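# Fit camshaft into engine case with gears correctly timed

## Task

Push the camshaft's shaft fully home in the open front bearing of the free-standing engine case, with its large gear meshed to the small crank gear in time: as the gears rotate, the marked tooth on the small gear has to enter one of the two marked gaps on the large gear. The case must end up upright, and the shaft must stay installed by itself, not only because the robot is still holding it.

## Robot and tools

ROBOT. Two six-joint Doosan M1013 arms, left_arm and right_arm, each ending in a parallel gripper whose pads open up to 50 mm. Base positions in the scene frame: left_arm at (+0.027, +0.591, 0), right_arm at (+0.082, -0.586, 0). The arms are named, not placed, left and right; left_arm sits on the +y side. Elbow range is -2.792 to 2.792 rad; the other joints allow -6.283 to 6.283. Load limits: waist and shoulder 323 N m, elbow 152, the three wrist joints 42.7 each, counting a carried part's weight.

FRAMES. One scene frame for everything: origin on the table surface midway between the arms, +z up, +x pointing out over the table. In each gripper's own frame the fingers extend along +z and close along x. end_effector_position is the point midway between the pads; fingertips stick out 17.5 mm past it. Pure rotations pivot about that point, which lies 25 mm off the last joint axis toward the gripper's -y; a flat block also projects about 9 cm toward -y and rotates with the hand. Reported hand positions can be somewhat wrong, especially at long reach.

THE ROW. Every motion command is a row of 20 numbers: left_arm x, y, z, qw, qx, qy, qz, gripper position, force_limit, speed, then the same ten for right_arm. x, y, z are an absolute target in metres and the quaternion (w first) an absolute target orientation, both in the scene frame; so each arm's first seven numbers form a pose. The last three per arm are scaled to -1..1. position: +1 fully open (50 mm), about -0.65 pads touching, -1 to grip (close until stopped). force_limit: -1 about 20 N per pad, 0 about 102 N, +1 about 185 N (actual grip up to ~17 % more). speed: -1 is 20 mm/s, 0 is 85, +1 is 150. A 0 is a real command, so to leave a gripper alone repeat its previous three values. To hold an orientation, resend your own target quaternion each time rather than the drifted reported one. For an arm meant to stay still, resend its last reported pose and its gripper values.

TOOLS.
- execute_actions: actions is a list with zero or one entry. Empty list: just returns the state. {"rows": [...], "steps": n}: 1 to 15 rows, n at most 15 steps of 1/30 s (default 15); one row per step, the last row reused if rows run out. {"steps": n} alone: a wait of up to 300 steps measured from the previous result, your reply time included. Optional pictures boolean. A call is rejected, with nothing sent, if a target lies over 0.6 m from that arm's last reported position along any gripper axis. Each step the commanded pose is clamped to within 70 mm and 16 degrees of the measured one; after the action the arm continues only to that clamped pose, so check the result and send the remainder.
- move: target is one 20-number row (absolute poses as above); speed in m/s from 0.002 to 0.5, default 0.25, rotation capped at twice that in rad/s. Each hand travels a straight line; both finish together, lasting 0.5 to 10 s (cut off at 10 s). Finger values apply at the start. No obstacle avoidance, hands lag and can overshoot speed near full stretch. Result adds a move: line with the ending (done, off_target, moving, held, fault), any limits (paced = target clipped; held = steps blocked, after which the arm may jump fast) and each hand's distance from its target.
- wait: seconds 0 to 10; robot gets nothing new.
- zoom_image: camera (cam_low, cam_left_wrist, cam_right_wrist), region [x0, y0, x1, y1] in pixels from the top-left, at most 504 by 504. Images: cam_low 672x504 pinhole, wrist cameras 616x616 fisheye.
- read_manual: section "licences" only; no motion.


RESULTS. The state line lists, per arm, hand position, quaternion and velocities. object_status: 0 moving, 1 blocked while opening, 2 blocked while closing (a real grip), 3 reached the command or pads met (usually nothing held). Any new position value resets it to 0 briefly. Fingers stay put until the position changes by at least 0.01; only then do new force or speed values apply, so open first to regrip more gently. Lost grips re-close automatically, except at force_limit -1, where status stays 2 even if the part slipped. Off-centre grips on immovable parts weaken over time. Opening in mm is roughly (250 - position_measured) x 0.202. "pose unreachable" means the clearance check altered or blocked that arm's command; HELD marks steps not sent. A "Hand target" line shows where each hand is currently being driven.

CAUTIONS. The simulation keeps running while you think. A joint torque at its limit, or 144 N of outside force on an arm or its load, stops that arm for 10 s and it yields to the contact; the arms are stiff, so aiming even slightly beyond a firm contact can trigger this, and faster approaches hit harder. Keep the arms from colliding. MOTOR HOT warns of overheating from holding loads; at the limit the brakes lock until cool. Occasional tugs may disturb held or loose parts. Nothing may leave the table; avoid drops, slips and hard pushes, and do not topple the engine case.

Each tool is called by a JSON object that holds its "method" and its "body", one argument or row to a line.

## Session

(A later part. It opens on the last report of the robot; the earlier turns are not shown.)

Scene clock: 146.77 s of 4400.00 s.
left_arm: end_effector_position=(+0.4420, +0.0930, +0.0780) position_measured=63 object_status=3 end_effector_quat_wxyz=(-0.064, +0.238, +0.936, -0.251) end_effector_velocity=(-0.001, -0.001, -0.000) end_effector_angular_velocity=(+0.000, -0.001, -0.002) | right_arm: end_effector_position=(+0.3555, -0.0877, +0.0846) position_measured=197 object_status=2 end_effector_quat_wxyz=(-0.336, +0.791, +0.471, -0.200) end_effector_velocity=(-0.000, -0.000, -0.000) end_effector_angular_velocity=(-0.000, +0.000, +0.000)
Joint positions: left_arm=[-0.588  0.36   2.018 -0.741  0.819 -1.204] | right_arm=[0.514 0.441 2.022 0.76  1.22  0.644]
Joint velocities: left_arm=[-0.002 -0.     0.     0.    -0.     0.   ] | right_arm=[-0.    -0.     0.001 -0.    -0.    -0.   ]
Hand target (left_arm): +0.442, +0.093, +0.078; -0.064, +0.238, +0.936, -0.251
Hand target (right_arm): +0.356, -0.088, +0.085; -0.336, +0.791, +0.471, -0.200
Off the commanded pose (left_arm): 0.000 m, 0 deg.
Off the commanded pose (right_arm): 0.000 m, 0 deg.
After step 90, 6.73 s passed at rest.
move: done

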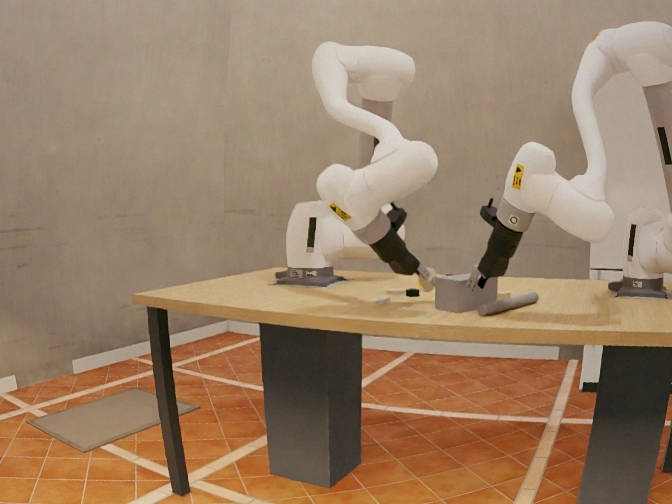

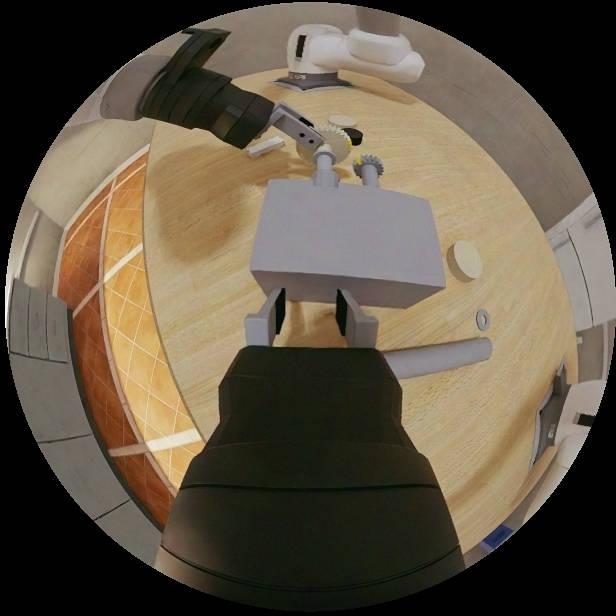

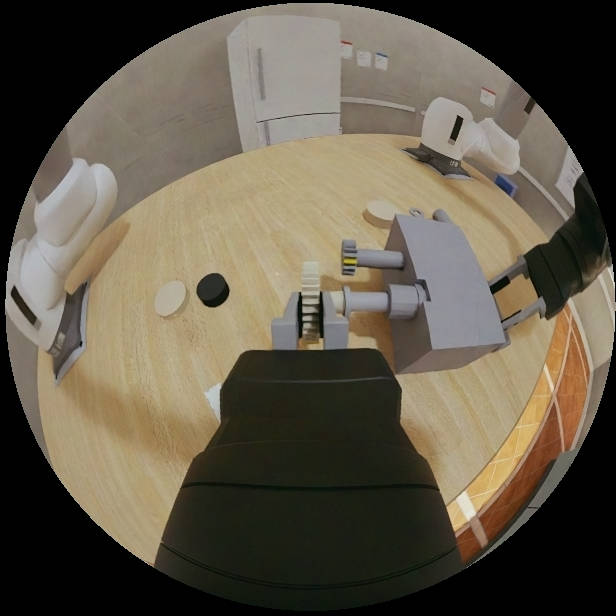

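{"method": "move", "body": {
  "target": [0.444,0.097,0.125,-0.0778,0.2905,0.9212,-0.2468,0.6,0,0,0.3555,-0.0877,0.0846,-0.3358,0.7911,0.4707,-0.1998,-1,0.3,-0.7],
  "speed": 0.15
}}

{"method": "move", "body": {
  "target": [0.39,0.018,0.118,0,0.2924,0.9563,0,0.6,0,0,0.3555,-0.0877,0.0846,-0.3358,0.7911,0.4707,-0.1998,-1,0.3,-0.7],
  "speed": 0.2
}}

Scene clock: 157.73 s of 4400.00 s.
left_arm: end_effector_position=(+0.4440, +0.0970, +0.1250) position_measured=63 object_status=3 end_effector_quat_wxyz=(-0.078, +0.291, +0.921, -0.247) end_effector_velocity=(+0.000, +0.000, +0.001) end_effector_angular_velocity=(-0.001, -0.001, +0.001) | right_arm: end_effector_position=(+0.3555, -0.0877, +0.0846) position_measured=197 object_status=2 end_effector_quat_wxyz=(-0.336, +0.791, +0.471, -0.200) end_effector_velocity=(+0.000, +0.000, +0.001) end_effector_angular_velocity=(+0.002, -0.002, +0.001)
Joint positions: left_arm=[-0.577  0.327  1.952 -0.66   0.953 -1.197] | right_arm=[0.514 0.441 2.022 0.76  1.22  0.644]
Joint velocities: left_arm=[ 0.001 -0.001 -0.    -0.     0.    -0.   ] | right_arm=[ 0.    -0.002 -0.001 -0.     0.    -0.   ]
Hand target (left_arm): +0.444, +0.097, +0.125; -0.078, +0.291, +0.921, -0.247
Hand target (right_arm): +0.356, -0.088, +0.085; -0.336, +0.791, +0.471, -0.200
Off the commanded pose (left_arm): 0.000 m, 0 deg.
Off the commanded pose (right_arm): 0.000 m, 0 deg.
After step 90, 7.20 s passed at rest.
move: done

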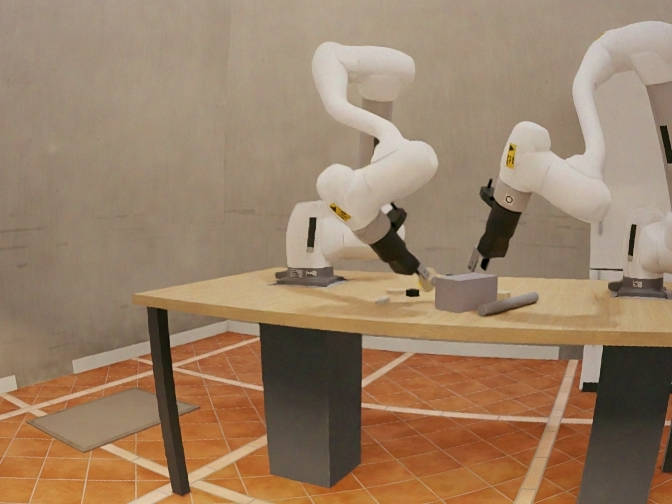

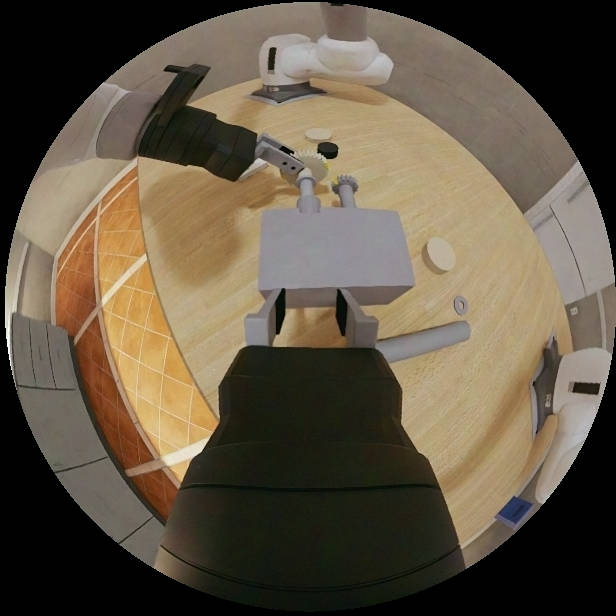

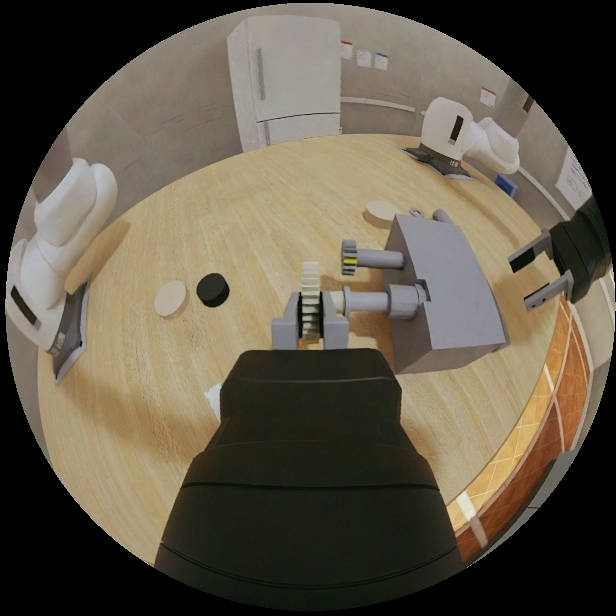

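Scene clock: 159.40 s of 4400.00 s.
left_arm: end_effector_position=(+0.3898, +0.0183, +0.1178) position_measured=63 object_status=3 end_effector_quat_wxyz=(-0.000, +0.292, +0.956, +0.000) end_effector_velocity=(+0.000, +0.000, -0.002) end_effector_angular_velocity=(+0.003, +0.001, +0.002) | right_arm: end_effector_position=(+0.3555, -0.0877, +0.0846) position_measured=197 object_status=2 end_effector_quat_wxyz=(-0.336, +0.791, +0.471, -0.200) end_effector_velocity=(+0.001, +0.000, -0.000) end_effector_angular_velocity=(+0.001, -0.002, -0.001)
Joint positions: left_arm=[-0.948  0.339  1.831  0.     0.973 -2.001] | right_arm=[0.514 0.441 2.022 0.76  1.22  0.644]
Joint velocities: left_arm=[ 0.     0.002 -0.     0.001  0.    -0.002] | right_arm=[-0.     0.    -0.001  0.    -0.001 -0.   ]
Hand target (left_arm): +0.390, +0.018, +0.118; -0.000, +0.292, +0.956, +0.000
Hand target (right_arm): +0.356, -0.088, +0.085; -0.336, +0.791, +0.471, -0.200
Off the commanded pose (left_arm): 0.000 m, 0 deg.
Off the commanded pose (right_arm): 0.000 m, 0 deg.
move: done

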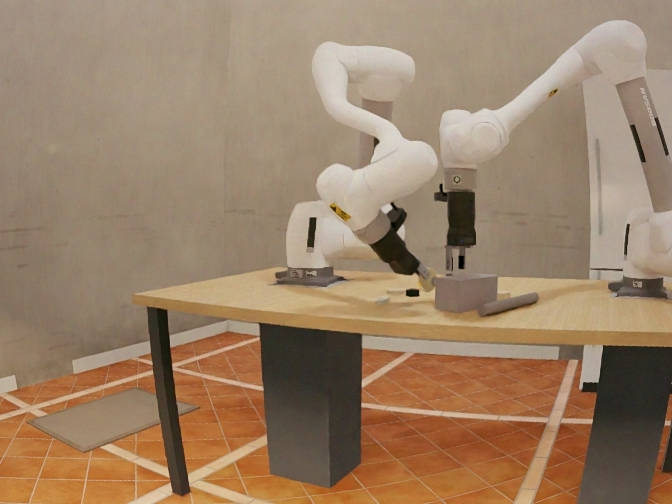

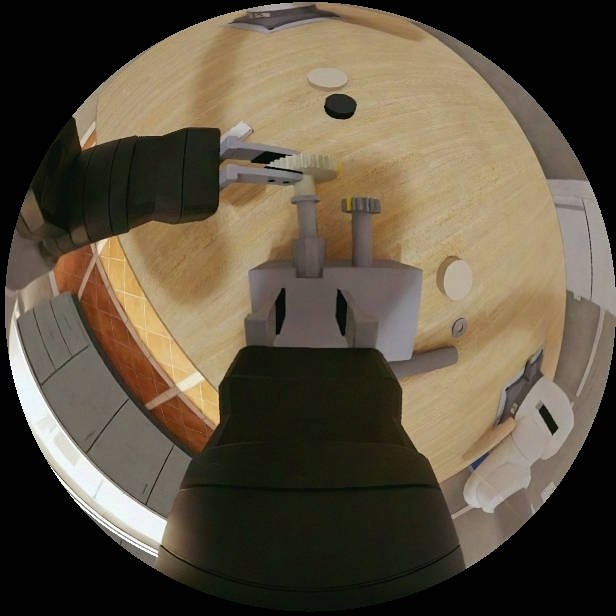

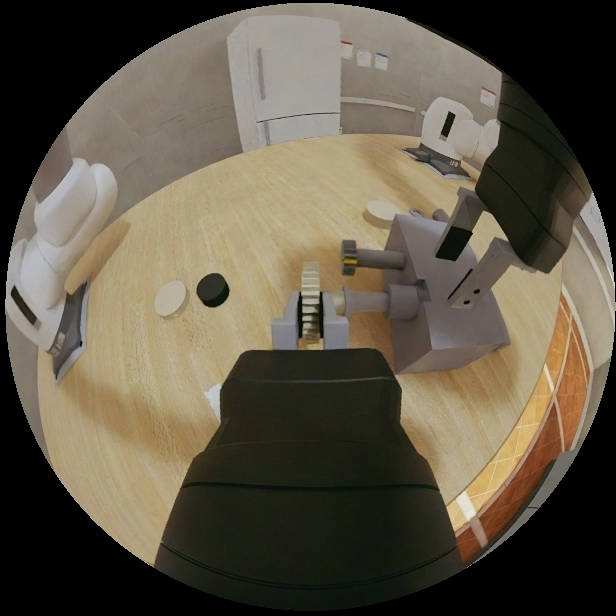

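{"method": "zoom_image", "body": {
  "camera": "cam_left_wrist",
  "region": [255,150,385,280]
}}

Region (255, 150, 385, 280) of cam_left_wrist's 616x616 image, scaled by 3.877, with more detail than that image has.

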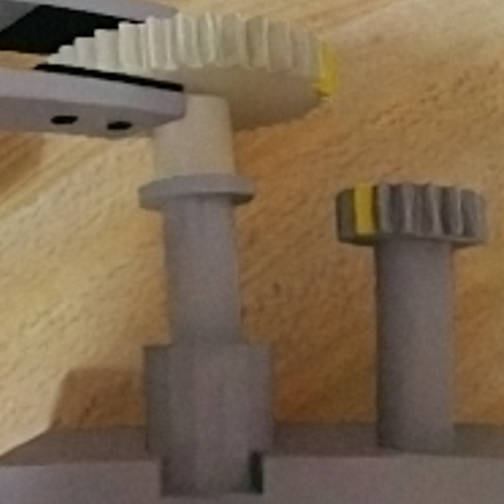

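{"method": "move", "body": {
  "target": [0.39,0.018,0.118,0,0.2924,0.9563,0,0.6,0,0,0.3516,-0.0885,0.0819,-0.3503,0.7977,0.4593,-0.1743,-1,0.3,-0.7],
  "speed": 0.03
}}

{"method": "zoom_image", "body": {
  "camera": "cam_left_wrist",
  "region": [255,150,385,280]
}}

{"method": "zoom_image", "body": {
  "camera": "cam_right_wrist",
  "region": [335,265,435,335]
}}

Scene clock: 167.73 s of 4400.00 s.
left_arm: end_effector_position=(+0.3900, +0.0180, +0.1180) position_measured=63 object_status=3 end_effector_quat_wxyz=(+0.000, +0.292, +0.956, +0.000) end_effector_velocity=(+0.000, +0.001, -0.000) end_effector_angular_velocity=(+0.001, +0.000, +0.001) | right_arm: end_effector_position=(+0.3516, -0.0885, +0.0819) position_measured=197 object_status=2 end_effector_quat_wxyz=(-0.350, +0.798, +0.459, -0.174) end_effector_velocity=(-0.000, -0.000, +0.001) end_effector_angular_velocity=(+0.001, +0.002, +0.001)
Joint positions: left_arm=[-0.948  0.339  1.831  0.     0.972 -2.001] | right_arm=[0.503 0.421 2.066 0.815 1.17  0.602]
Joint velocities: left_arm=[ 0.001  0.     0.001  0.     0.    -0.001] | right_arm=[-0.    -0.001  0.     0.     0.002 -0.   ]
Hand target (left_arm): +0.390, +0.018, +0.118; +0.000, +0.292, +0.956, +0.000
Hand target (right_arm): +0.352, -0.088, +0.082; -0.350, +0.798, +0.459, -0.174
Off the commanded pose (left_arm): 0.000 m, 0 deg.
Off the commanded pose (right_arm): 0.000 m, 0 deg.
After step 90, 4.03 s passed at rest.
move: done

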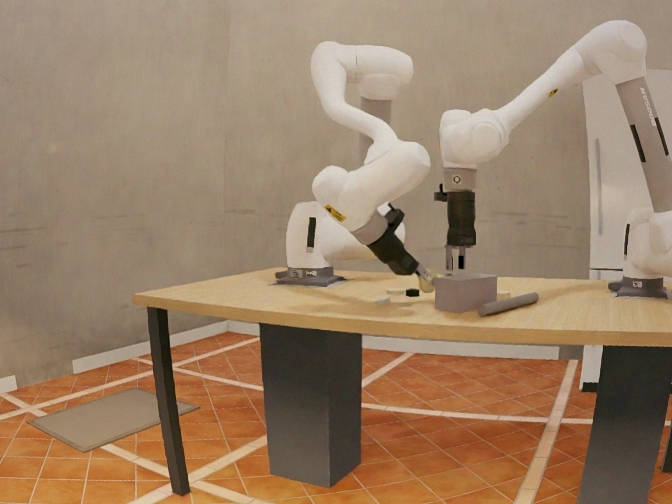

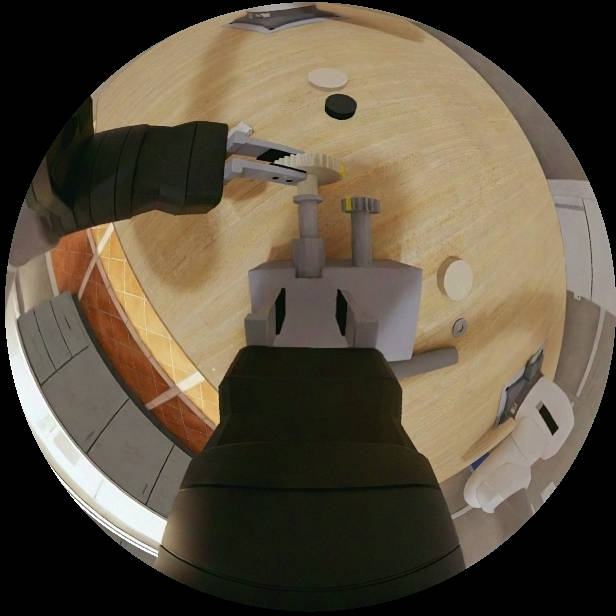

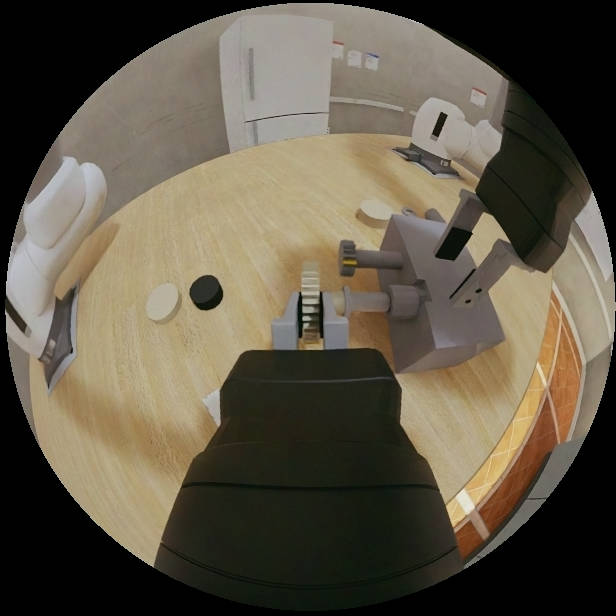

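Region (255, 150, 385, 280) of cam_left_wrist's 616x616 image, scaled by 3.877, with more detail than that image has.

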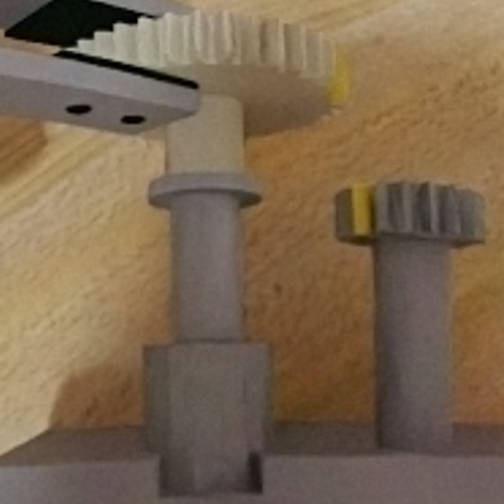

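Region (335, 265, 435, 335) of cam_right_wrist's 616x616 image, scaled by 5.040, with more detail than that image has; it fills the top 353 rows of this view, and the rest is white.

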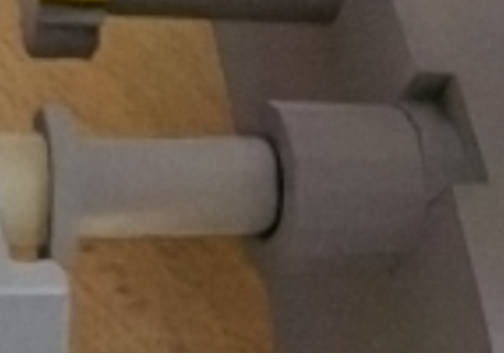

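{"method": "execute_actions", "body": {
  "actions": [
    {"rows":[[0.39,0.018,0.118,0,0.2924,0.9563,0,0.6,0,0,0.352,-0.0887,0.082,-0.3503,0.7977,0.4593,-0.1743,-1,0.3,-0.7]],"steps":8}
  ],
  "pictures": false
}}

{"method": "move", "body": {
  "target": [0.39,0.018,0.118,0,0.2924,0.9563,0,0.6,0,0,0.3541,-0.0853,0.082,-0.3503,0.7977,0.4593,-0.1743,-1,0.3,-0.7],
  "speed": 0.006
}}

{"method": "zoom_image", "body": {
  "camera": "cam_left_wrist",
  "region": [255,150,385,280]
}}

{"method": "zoom_image", "body": {
  "camera": "cam_right_wrist",
  "region": [335,265,435,335]
}}

Scene clock: 172.30 s of 4400.00 s.
left_arm: end_effector_position=(+0.3900, +0.0180, +0.1180) position_measured=63 object_status=3 end_effector_quat_wxyz=(+0.000, +0.292, +0.956, +0.000) end_effector_velocity=(+0.000, +0.001, +0.000) end_effector_angular_velocity=(-0.000, +0.000, +0.001) | right_arm: end_effector_position=(+0.3519, -0.0888, +0.0820) position_measured=197 object_status=2 end_effector_quat_wxyz=(-0.350, +0.798, +0.459, -0.174) end_effector_velocity=(+0.001, +0.001, +0.000) end_effector_angular_velocity=(+0.000, -0.003, +0.000)
Joint positions: left_arm=[-0.948  0.339  1.831  0.     0.972 -2.001] | right_arm=[0.502 0.421 2.066 0.815 1.171 0.602]
Joint velocities: left_arm=[ 0.001 -0.001  0.001 -0.     0.     0.   ] | right_arm=[ 0.    -0.    -0.001 -0.001 -0.001  0.   ]
Hand target (left_arm): +0.390, +0.018, +0.118; +0.000, +0.292, +0.956, -0.000
Hand target (right_arm): +0.352, -0.089, +0.082; -0.350, +0.798, +0.459, -0.174
Off the commanded pose (left_arm): 0.000 m, 0 deg.
Off the commanded pose (right_arm): 0.000 m, 0 deg.
Steps of this call (steps 1 to 90: nothing new was sent; then 1.30 s passed at rest; steps 91 to 98: all 8 steps of this action). Readings (end_effector_position | what the end effector reports):
91: left_arm (+0.3900, +0.0180, +0.1180) | right_arm (+0.3516, -0.0885, +0.0819) | left_arm position_measured=63 object_status=3 | right_arm position_measured=197 object_status=2
92: left_arm (+0.3900, +0.0180, +0.1180) | right_arm (+0.3517, -0.0885, +0.0819) | left_arm position_measured=63 object_status=3 | right_arm position_measured=197 object_status=2
94: left_arm (+0.3900, +0.0180, +0.1180) | right_arm (+0.3518, -0.0887, +0.0819) | left_arm position_measured=63 object_status=3 | right_arm position_measured=197 object_status=2
98: the state above

Scene clock: 173.43 s of 4400.00 s.
left_arm: end_effector_position=(+0.3900, +0.0180, +0.1180) position_measured=63 object_status=3 end_effector_quat_wxyz=(+0.000, +0.292, +0.956, -0.000) end_effector_velocity=(+0.000, +0.000, -0.000) end_effector_angular_velocity=(+0.001, -0.000, +0.000) | right_arm: end_effector_position=(+0.3541, -0.0853, +0.0820) position_measured=197 object_status=2 end_effector_quat_wxyz=(-0.350, +0.798, +0.459, -0.174) end_effector_velocity=(-0.001, -0.000, +0.000) end_effector_angular_velocity=(-0.000, -0.000, +0.001)
Joint positions: left_arm=[-0.948  0.339  1.831  0.     0.972 -2.001] | right_arm=[0.505 0.425 2.058 0.815 1.171 0.606]
Joint velocities: left_arm=[ 0.     0.001 -0.     0.001  0.    -0.001] | right_arm=[ 0.001 -0.001  0.001 -0.    -0.     0.   ]
Hand target (left_arm): +0.390, +0.018, +0.118; +0.000, +0.292, +0.956, -0.000
Hand target (right_arm): +0.354, -0.085, +0.082; -0.350, +0.798, +0.459, -0.174
Off the commanded pose (left_arm): 0.000 m, 0 deg.
Off the commanded pose (right_arm): 0.000 m, 0 deg.
move: done

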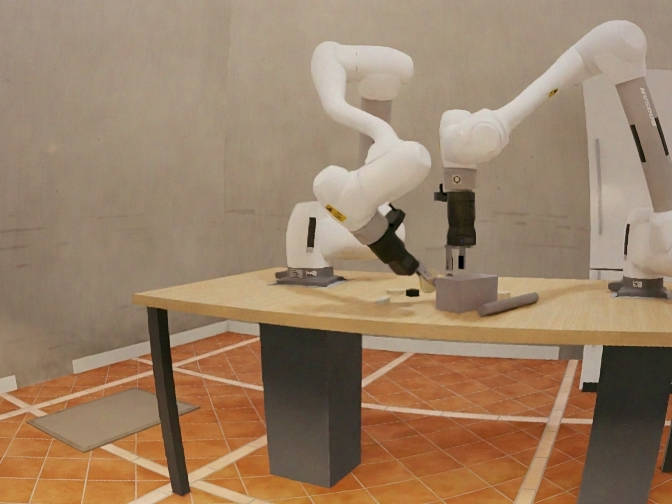

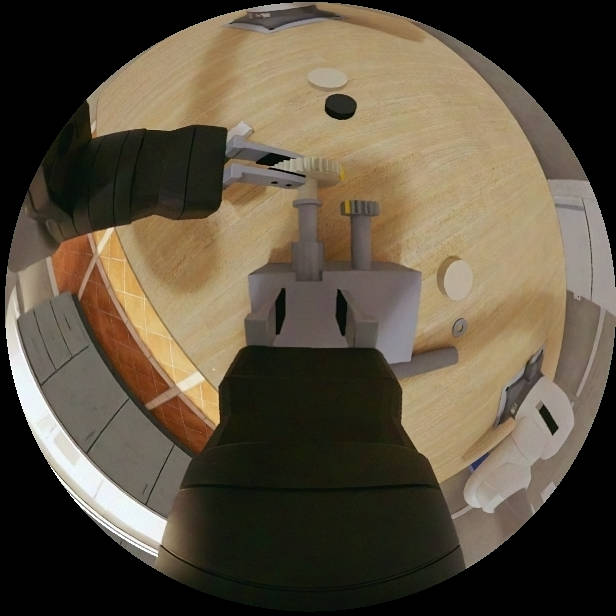

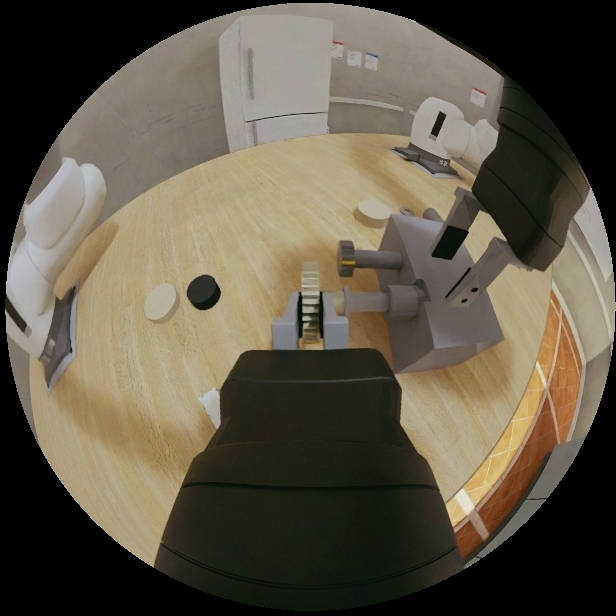

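Region (255, 150, 385, 280) of cam_left_wrist's 616x616 image, scaled by 3.877, with more detail than that image has.

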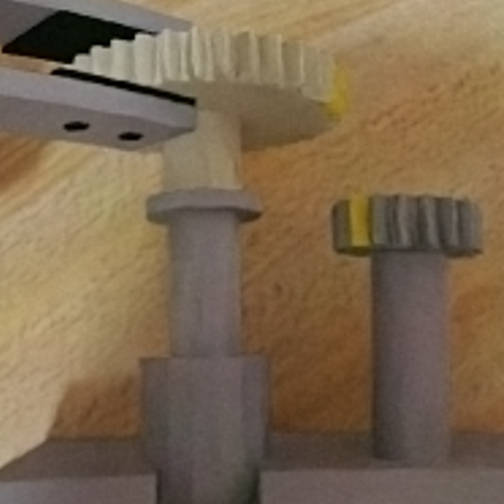

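Region (335, 265, 435, 335) of cam_right_wrist's 616x616 image, scaled by 5.040, with more detail than that image has; it fills the top 353 rows of this view, and the rest is white.

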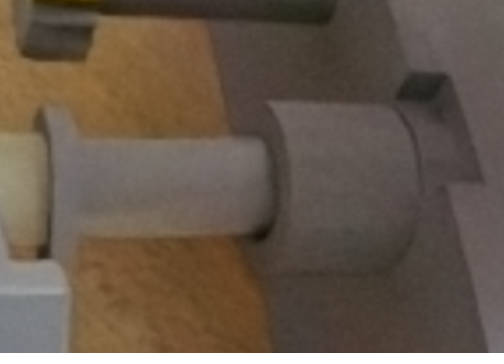

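{"method": "execute_actions", "body": {
  "actions": [
    {"rows":[[0.39,0.018,0.118,0,0.2924,0.9563,0,0.6,0,0,0.3541,-0.0859,0.0814,-0.3503,0.7977,0.4593,-0.1743,-1,0.3,-0.7]],"steps":10}
  ],
  "pictures": false
}}

{"method": "move", "body": {
  "target": [0.39,0.018,0.118,0,0.2924,0.9563,0,0.6,0,0,0.3557,-0.0834,0.0814,-0.3503,0.7977,0.4593,-0.1743,-1,0.3,-0.7],
  "speed": 0.005
}}

{"method": "zoom_image", "body": {
  "camera": "cam_left_wrist",
  "region": [255,150,385,280]
}}

{"method": "zoom_image", "body": {
  "camera": "cam_right_wrist",
  "region": [335,265,435,335]
}}

Scene clock: 178.93 s of 4400.00 s.
left_arm: end_effector_position=(+0.3900, +0.0180, +0.1180) position_measured=63 object_status=3 end_effector_quat_wxyz=(+0.000, +0.292, +0.956, -0.000) end_effector_velocity=(+0.000, +0.001, -0.000) end_effector_angular_velocity=(+0.001, +0.000, +0.001) | right_arm: end_effector_position=(+0.3541, -0.0858, +0.0814) position_measured=197 object_status=2 end_effector_quat_wxyz=(-0.350, +0.798, +0.459, -0.174) end_effector_velocity=(+0.000, -0.001, +0.000) end_effector_angular_velocity=(+0.000, -0.001, -0.001)
Joint positions: left_arm=[-0.948  0.339  1.831  0.     0.972 -2.001] | right_arm=[0.504 0.426 2.059 0.815 1.171 0.604]
Joint velocities: left_arm=[ 0.     0.     0.001  0.001  0.    -0.001] | right_arm=[-0.001 -0.002  0.001 -0.    -0.001 -0.   ]
Hand target (left_arm): +0.390, +0.018, +0.118; +0.000, +0.292, +0.956, -0.000
Hand target (right_arm): +0.354, -0.086, +0.081; -0.350, +0.798, +0.459, -0.174
Off the commanded pose (left_arm): 0.000 m, 0 deg.
Off the commanded pose (right_arm): 0.000 m, 0 deg.
Steps of this call (steps 1 to 90: nothing new was sent; then 2.17 s passed at rest; steps 91 to 100: all 10 steps of this action). Readings (end_effector_position | what the end effector reports):
91: left_arm (+0.3900, +0.0180, +0.1180) | right_arm (+0.3541, -0.0853, +0.0820) | left_arm position_measured=63 object_status=3 | right_arm position_measured=197 object_status=2
92: left_arm (+0.3900, +0.0180, +0.1180) | right_arm (+0.3541, -0.0854, +0.0819) | left_arm position_measured=63 object_status=3 | right_arm position_measured=197 object_status=2
94: left_arm (+0.3900, +0.0180, +0.1180) | right_arm (+0.3542, -0.0856, +0.0816) | left_arm position_measured=63 object_status=3 | right_arm position_measured=197 object_status=2
98: left_arm (+0.3900, +0.0180, +0.1180) | right_arm (+0.3541, -0.0858, +0.0814) | left_arm position_measured=63 object_status=3 | right_arm position_measured=197 object_status=2
100: the state above

Scene clock: 179.97 s of 4400.00 s.
left_arm: end_effector_position=(+0.3900, +0.0180, +0.1180) position_measured=63 object_status=3 end_effector_quat_wxyz=(+0.000, +0.292, +0.956, -0.000) end_effector_velocity=(-0.001, +0.000, -0.001) end_effector_angular_velocity=(+0.001, +0.001, +0.000) | right_arm: end_effector_position=(+0.3557, -0.0834, +0.0814) position_measured=197 object_status=2 end_effector_quat_wxyz=(-0.350, +0.798, +0.459, -0.174) end_effector_velocity=(-0.000, +0.000, -0.000) end_effector_angular_velocity=(-0.000, -0.001, +0.000)
Joint positions: left_arm=[-0.948  0.339  1.831  0.     0.972 -2.001] | right_arm=[0.506 0.429 2.054 0.816 1.172 0.607]
Joint velocities: left_arm=[-0.     0.     0.001 -0.001 -0.    -0.001] | right_arm=[ 0.001  0.     0.    -0.    -0.001  0.   ]
Hand target (left_arm): +0.390, +0.018, +0.118; +0.000, +0.292, +0.956, -0.000
Hand target (right_arm): +0.356, -0.083, +0.081; -0.350, +0.798, +0.459, -0.174
Off the commanded pose (left_arm): 0.000 m, 0 deg.
Off the commanded pose (right_arm): 0.000 m, 0 deg.
move: done

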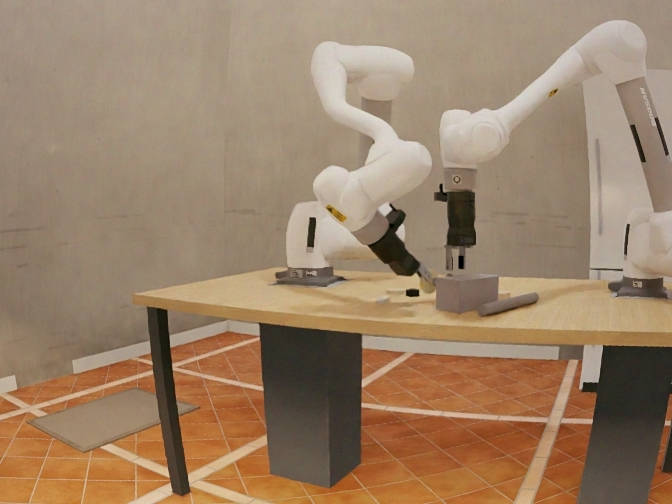

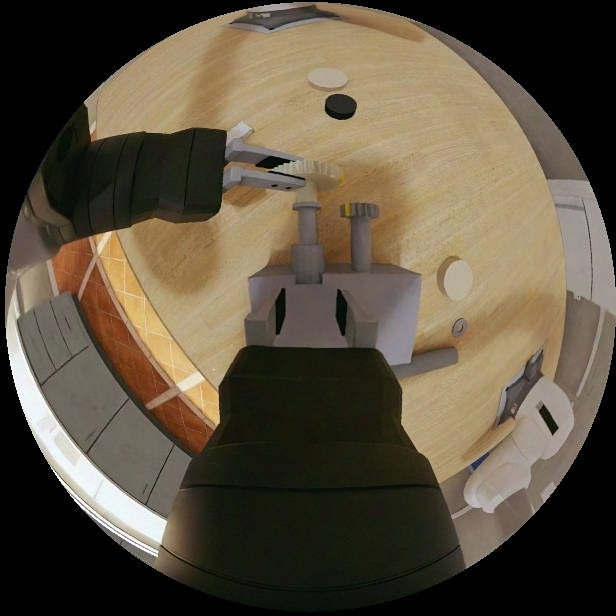

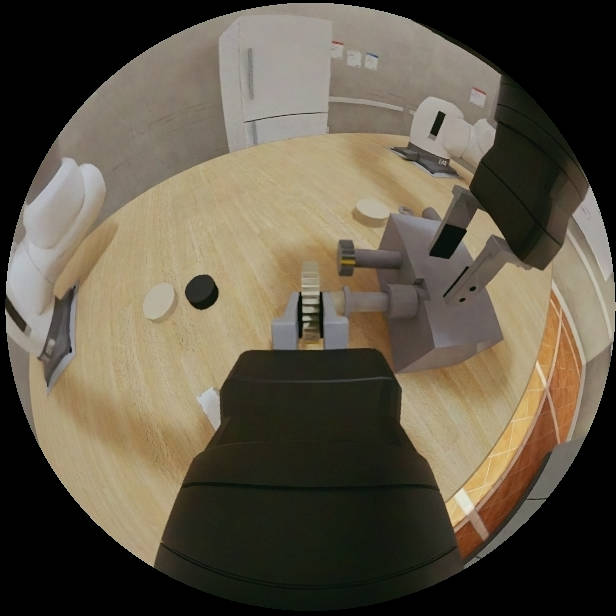

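Region (255, 150, 385, 280) of cam_left_wrist's 616x616 image, scaled by 3.877, with more detail than that image has.

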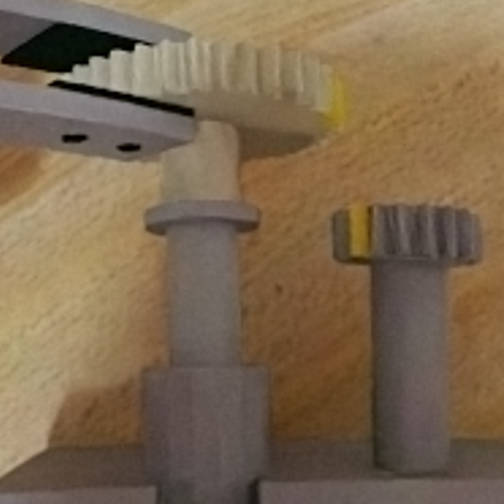

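Region (335, 265, 435, 335) of cam_right_wrist's 616x616 image, scaled by 5.040, with more detail than that image has; it fills the top 353 rows of this view, and the rest is white.

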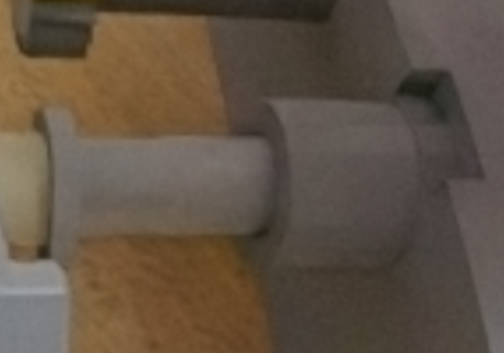

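{"method": "move", "body": {
  "target": [0.442,0.0996,0.118,0,0.2798,0.96,0,0.6,0,0,0.3554,-0.0838,0.0811,-0.3503,0.7977,0.4593,-0.1743,-1,0.3,-0.7],
  "speed": 0.2
}}

{"method": "zoom_image", "body": {
  "camera": "cam_right_wrist",
  "region": [335,265,435,335]
}}

Scene clock: 189.37 s of 4400.00 s.
left_arm: end_effector_position=(+0.4421, +0.0995, +0.1180) position_measured=63 object_status=3 end_effector_quat_wxyz=(+0.000, +0.280, +0.960, -0.000) end_effector_velocity=(-0.000, +0.001, +0.000) end_effector_angular_velocity=(-0.001, +0.001, +0.003) | right_arm: end_effector_position=(+0.3554, -0.0838, +0.0811) position_measured=197 object_status=2 end_effector_quat_wxyz=(-0.350, +0.798, +0.459, -0.174) end_effector_velocity=(-0.000, -0.000, -0.001) end_effector_angular_velocity=(-0.001, +0.001, -0.000)
Joint positions: left_arm=[-0.811  0.294  1.895 -0.     0.953 -1.89 ] | right_arm=[0.506 0.429 2.055 0.816 1.171 0.606]
Joint velocities: left_arm=[ 0.001 -0.001  0.001 -0.002  0.    -0.001] | right_arm=[ 0.     0.001  0.    -0.    -0.     0.001]
Hand target (left_arm): +0.442, +0.100, +0.118; +0.000, +0.280, +0.960, -0.000
Hand target (right_arm): +0.355, -0.084, +0.081; -0.350, +0.798, +0.459, -0.174
Off the commanded pose (left_arm): 0.000 m, 0 deg.
Off the commanded pose (right_arm): 0.000 m, 0 deg.
After step 90, 5.57 s passed at rest.
move: done

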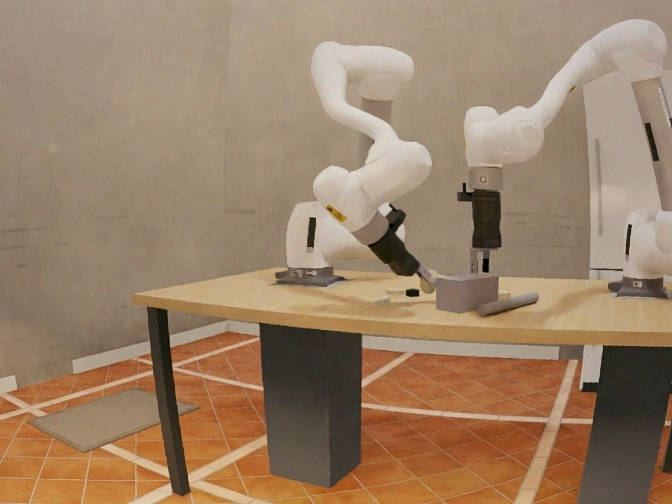

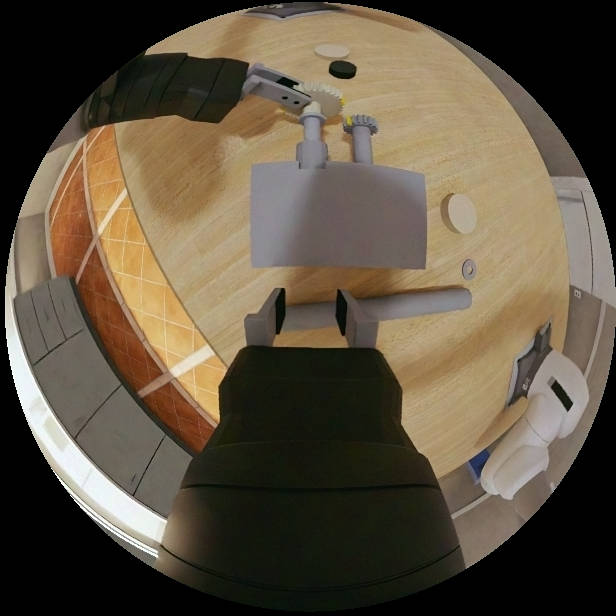

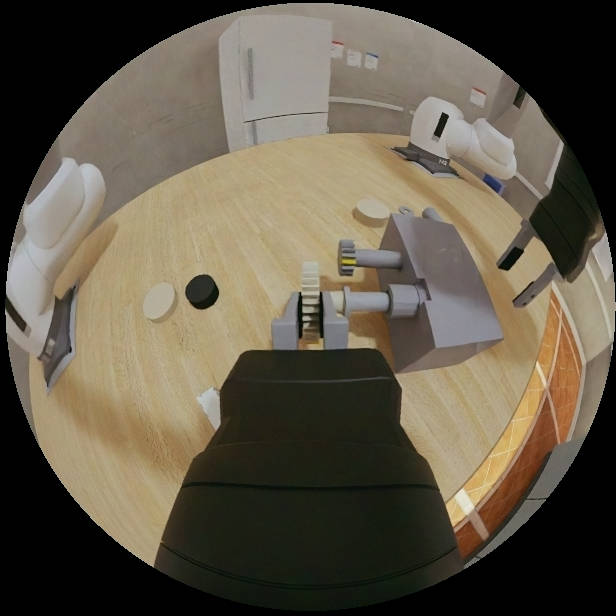

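Region (335, 265, 435, 335) of cam_right_wrist's 616x616 image, scaled by 5.040, with more detail than that image has; it fills the top 353 rows of this view, and the rest is white.

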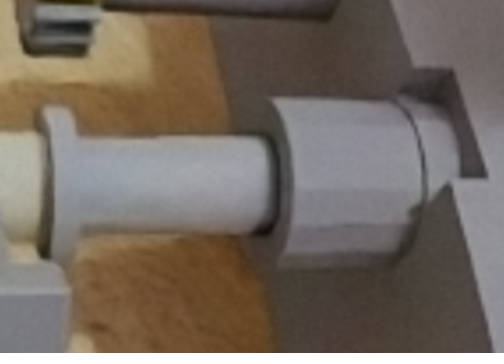

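{"method": "move", "body": {
  "target": [0.4365,0.0905,0.08,0,0.2798,0.96,0,0.6,0,0,0.3567,-0.0817,0.0811,-0.3503,0.7977,0.4593,-0.1743,-1,0.3,-0.7],
  "speed": 0.05
}}

{"method": "zoom_image", "body": {
  "camera": "cam_right_wrist",
  "region": [335,265,435,335]
}}

{"method": "zoom_image", "body": {
  "camera": "cam_left_wrist",
  "region": [230,250,390,330]
}}

Scene clock: 194.80 s of 4400.00 s.
left_arm: end_effector_position=(+0.4365, +0.0905, +0.0800) position_measured=63 object_status=3 end_effector_quat_wxyz=(+0.000, +0.280, +0.960, +0.000) end_effector_velocity=(-0.001, -0.000, -0.000) end_effector_angular_velocity=(+0.001, -0.000, -0.003) | right_arm: end_effector_position=(+0.3567, -0.0817, +0.0811) position_measured=197 object_status=2 end_effector_quat_wxyz=(-0.350, +0.798, +0.459, -0.174) end_effector_velocity=(-0.000, +0.000, +0.000) end_effector_angular_velocity=(+0.000, +0.001, +0.001)
Joint positions: left_arm=[-0.826  0.337  1.918  0.     0.886 -1.906] | right_arm=[0.507 0.431 2.05  0.816 1.172 0.609]
Joint velocities: left_arm=[-0.002  0.     0.001  0.002 -0.    -0.   ] | right_arm=[ 0.     0.    -0.     0.     0.001  0.   ]
Hand target (left_arm): +0.436, +0.091, +0.080; +0.000, +0.280, +0.960, +0.000
Hand target (right_arm): +0.357, -0.082, +0.081; -0.350, +0.798, +0.459, -0.174
Off the commanded pose (left_arm): 0.000 m, 0 deg.
Off the commanded pose (right_arm): 0.000 m, 0 deg.
After step 90, 1.37 s passed at rest.
move: done

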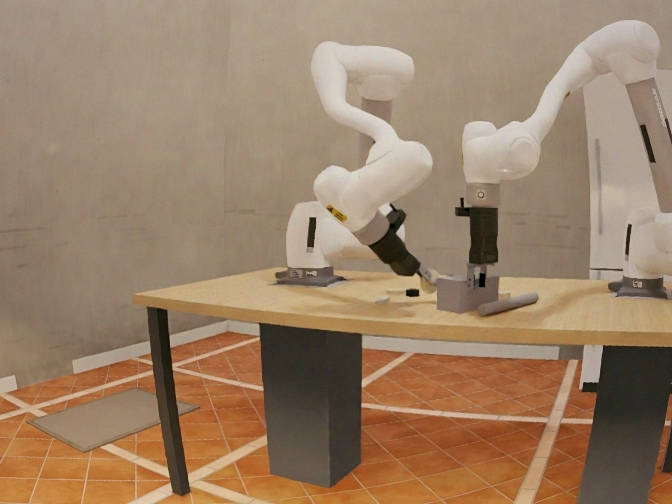

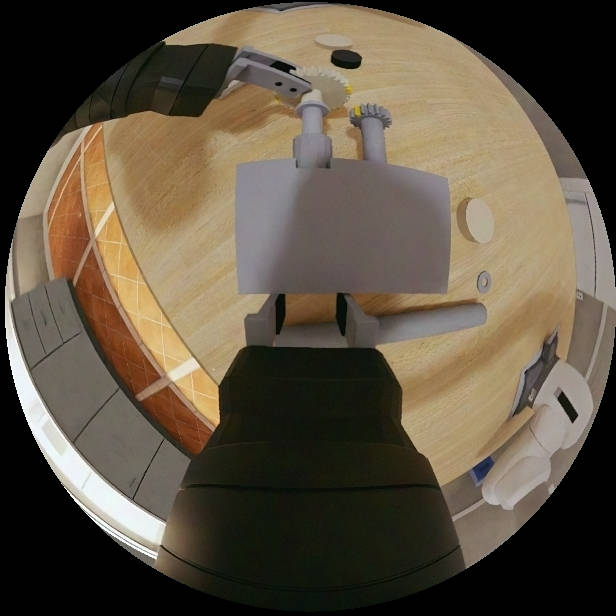

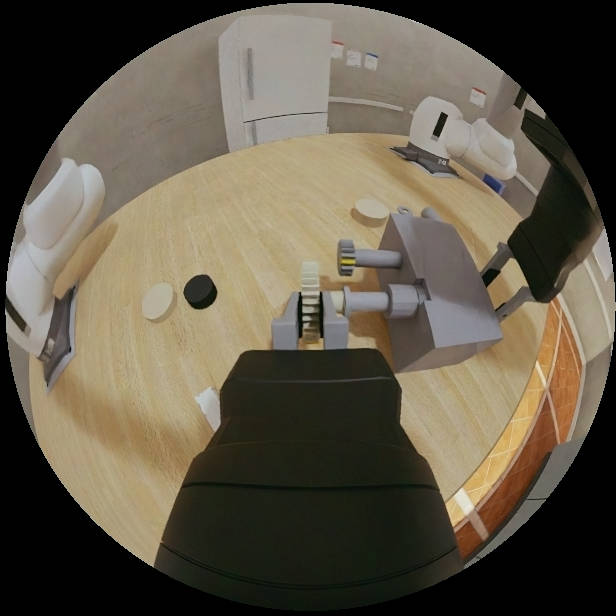

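Region (335, 265, 435, 335) of cam_right_wrist's 616x616 image, scaled by 5.040, with more detail than that image has; it fills the top 353 rows of this view, and the rest is white.

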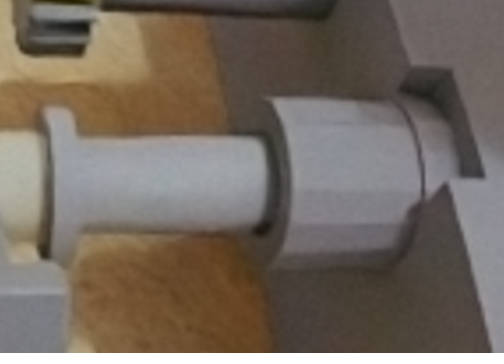

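Region (230, 250, 390, 330) of cam_left_wrist's 616x616 image, scaled by 3.150, with more detail than that image has.

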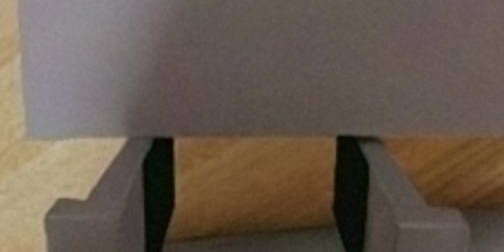

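{"method": "move", "body": {
  "target": [0.4357,0.0892,0.08,0,0.2798,0.96,0,0.6,0,0,0.3575,-0.0804,0.0816,-0.3503,0.7977,0.4593,-0.1743,-1,0.3,-0.7],
  "speed": 0.003
}}

{"method": "zoom_image", "body": {
  "camera": "cam_right_wrist",
  "region": [335,265,435,335]
}}

Scene clock: 198.27 s of 4400.00 s.
left_arm: end_effector_position=(+0.4357, +0.0892, +0.0800) position_measured=63 object_status=3 end_effector_quat_wxyz=(+0.000, +0.280, +0.960, +0.000) end_effector_velocity=(+0.000, +0.001, +0.000) end_effector_angular_velocity=(-0.000, +0.001, +0.002) | right_arm: end_effector_position=(+0.3575, -0.0804, +0.0816) position_measured=197 object_status=2 end_effector_quat_wxyz=(-0.350, +0.798, +0.459, -0.174) end_effector_velocity=(-0.000, -0.000, -0.000) end_effector_angular_velocity=(-0.000, +0.001, -0.000)
Joint positions: left_arm=[-0.829  0.338  1.917  0.     0.886 -1.908] | right_arm=[0.508 0.432 2.047 0.816 1.173 0.611]
Joint velocities: left_arm=[ 0.001 -0.001  0.001 -0.001 -0.    -0.   ] | right_arm=[-0.     0.     0.001  0.     0.001  0.   ]
Hand target (left_arm): +0.436, +0.089, +0.080; -0.000, +0.280, +0.960, +0.000
Hand target (right_arm): +0.358, -0.080, +0.082; -0.350, +0.798, +0.459, -0.174
Off the commanded pose (left_arm): 0.000 m, 0 deg.
Off the commanded pose (right_arm): 0.000 m, 0 deg.
move: done

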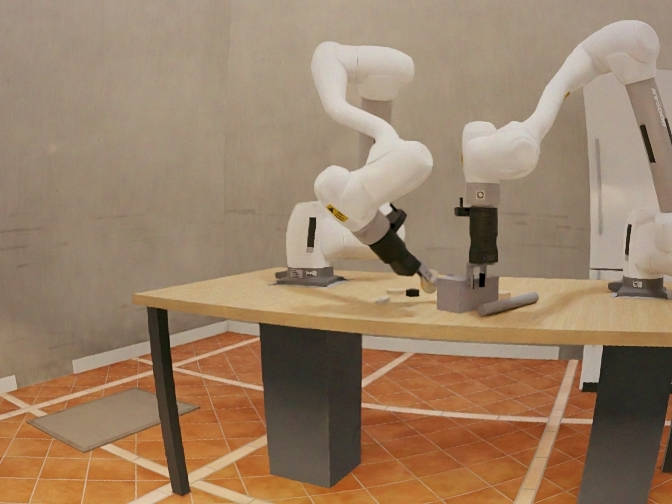

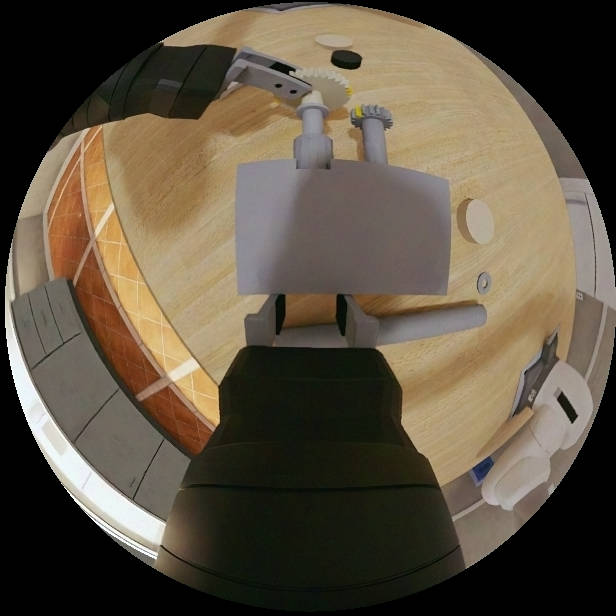

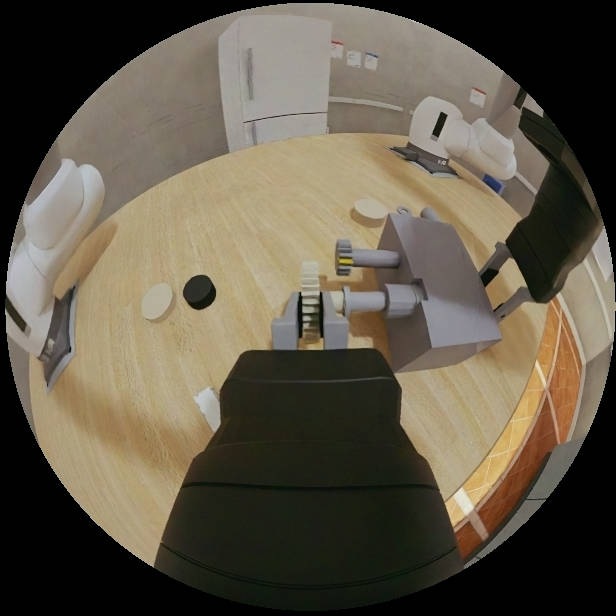

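Region (335, 265, 435, 335) of cam_right_wrist's 616x616 image, scaled by 5.040, with more detail than that image has; it fills the top 353 rows of this view, and the rest is white.

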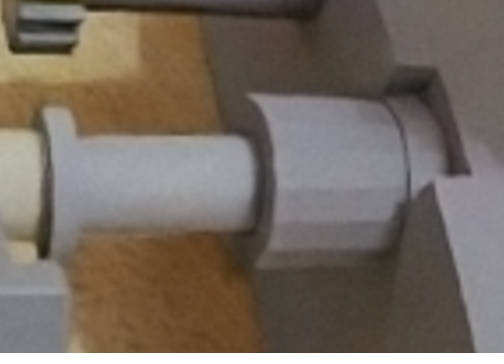

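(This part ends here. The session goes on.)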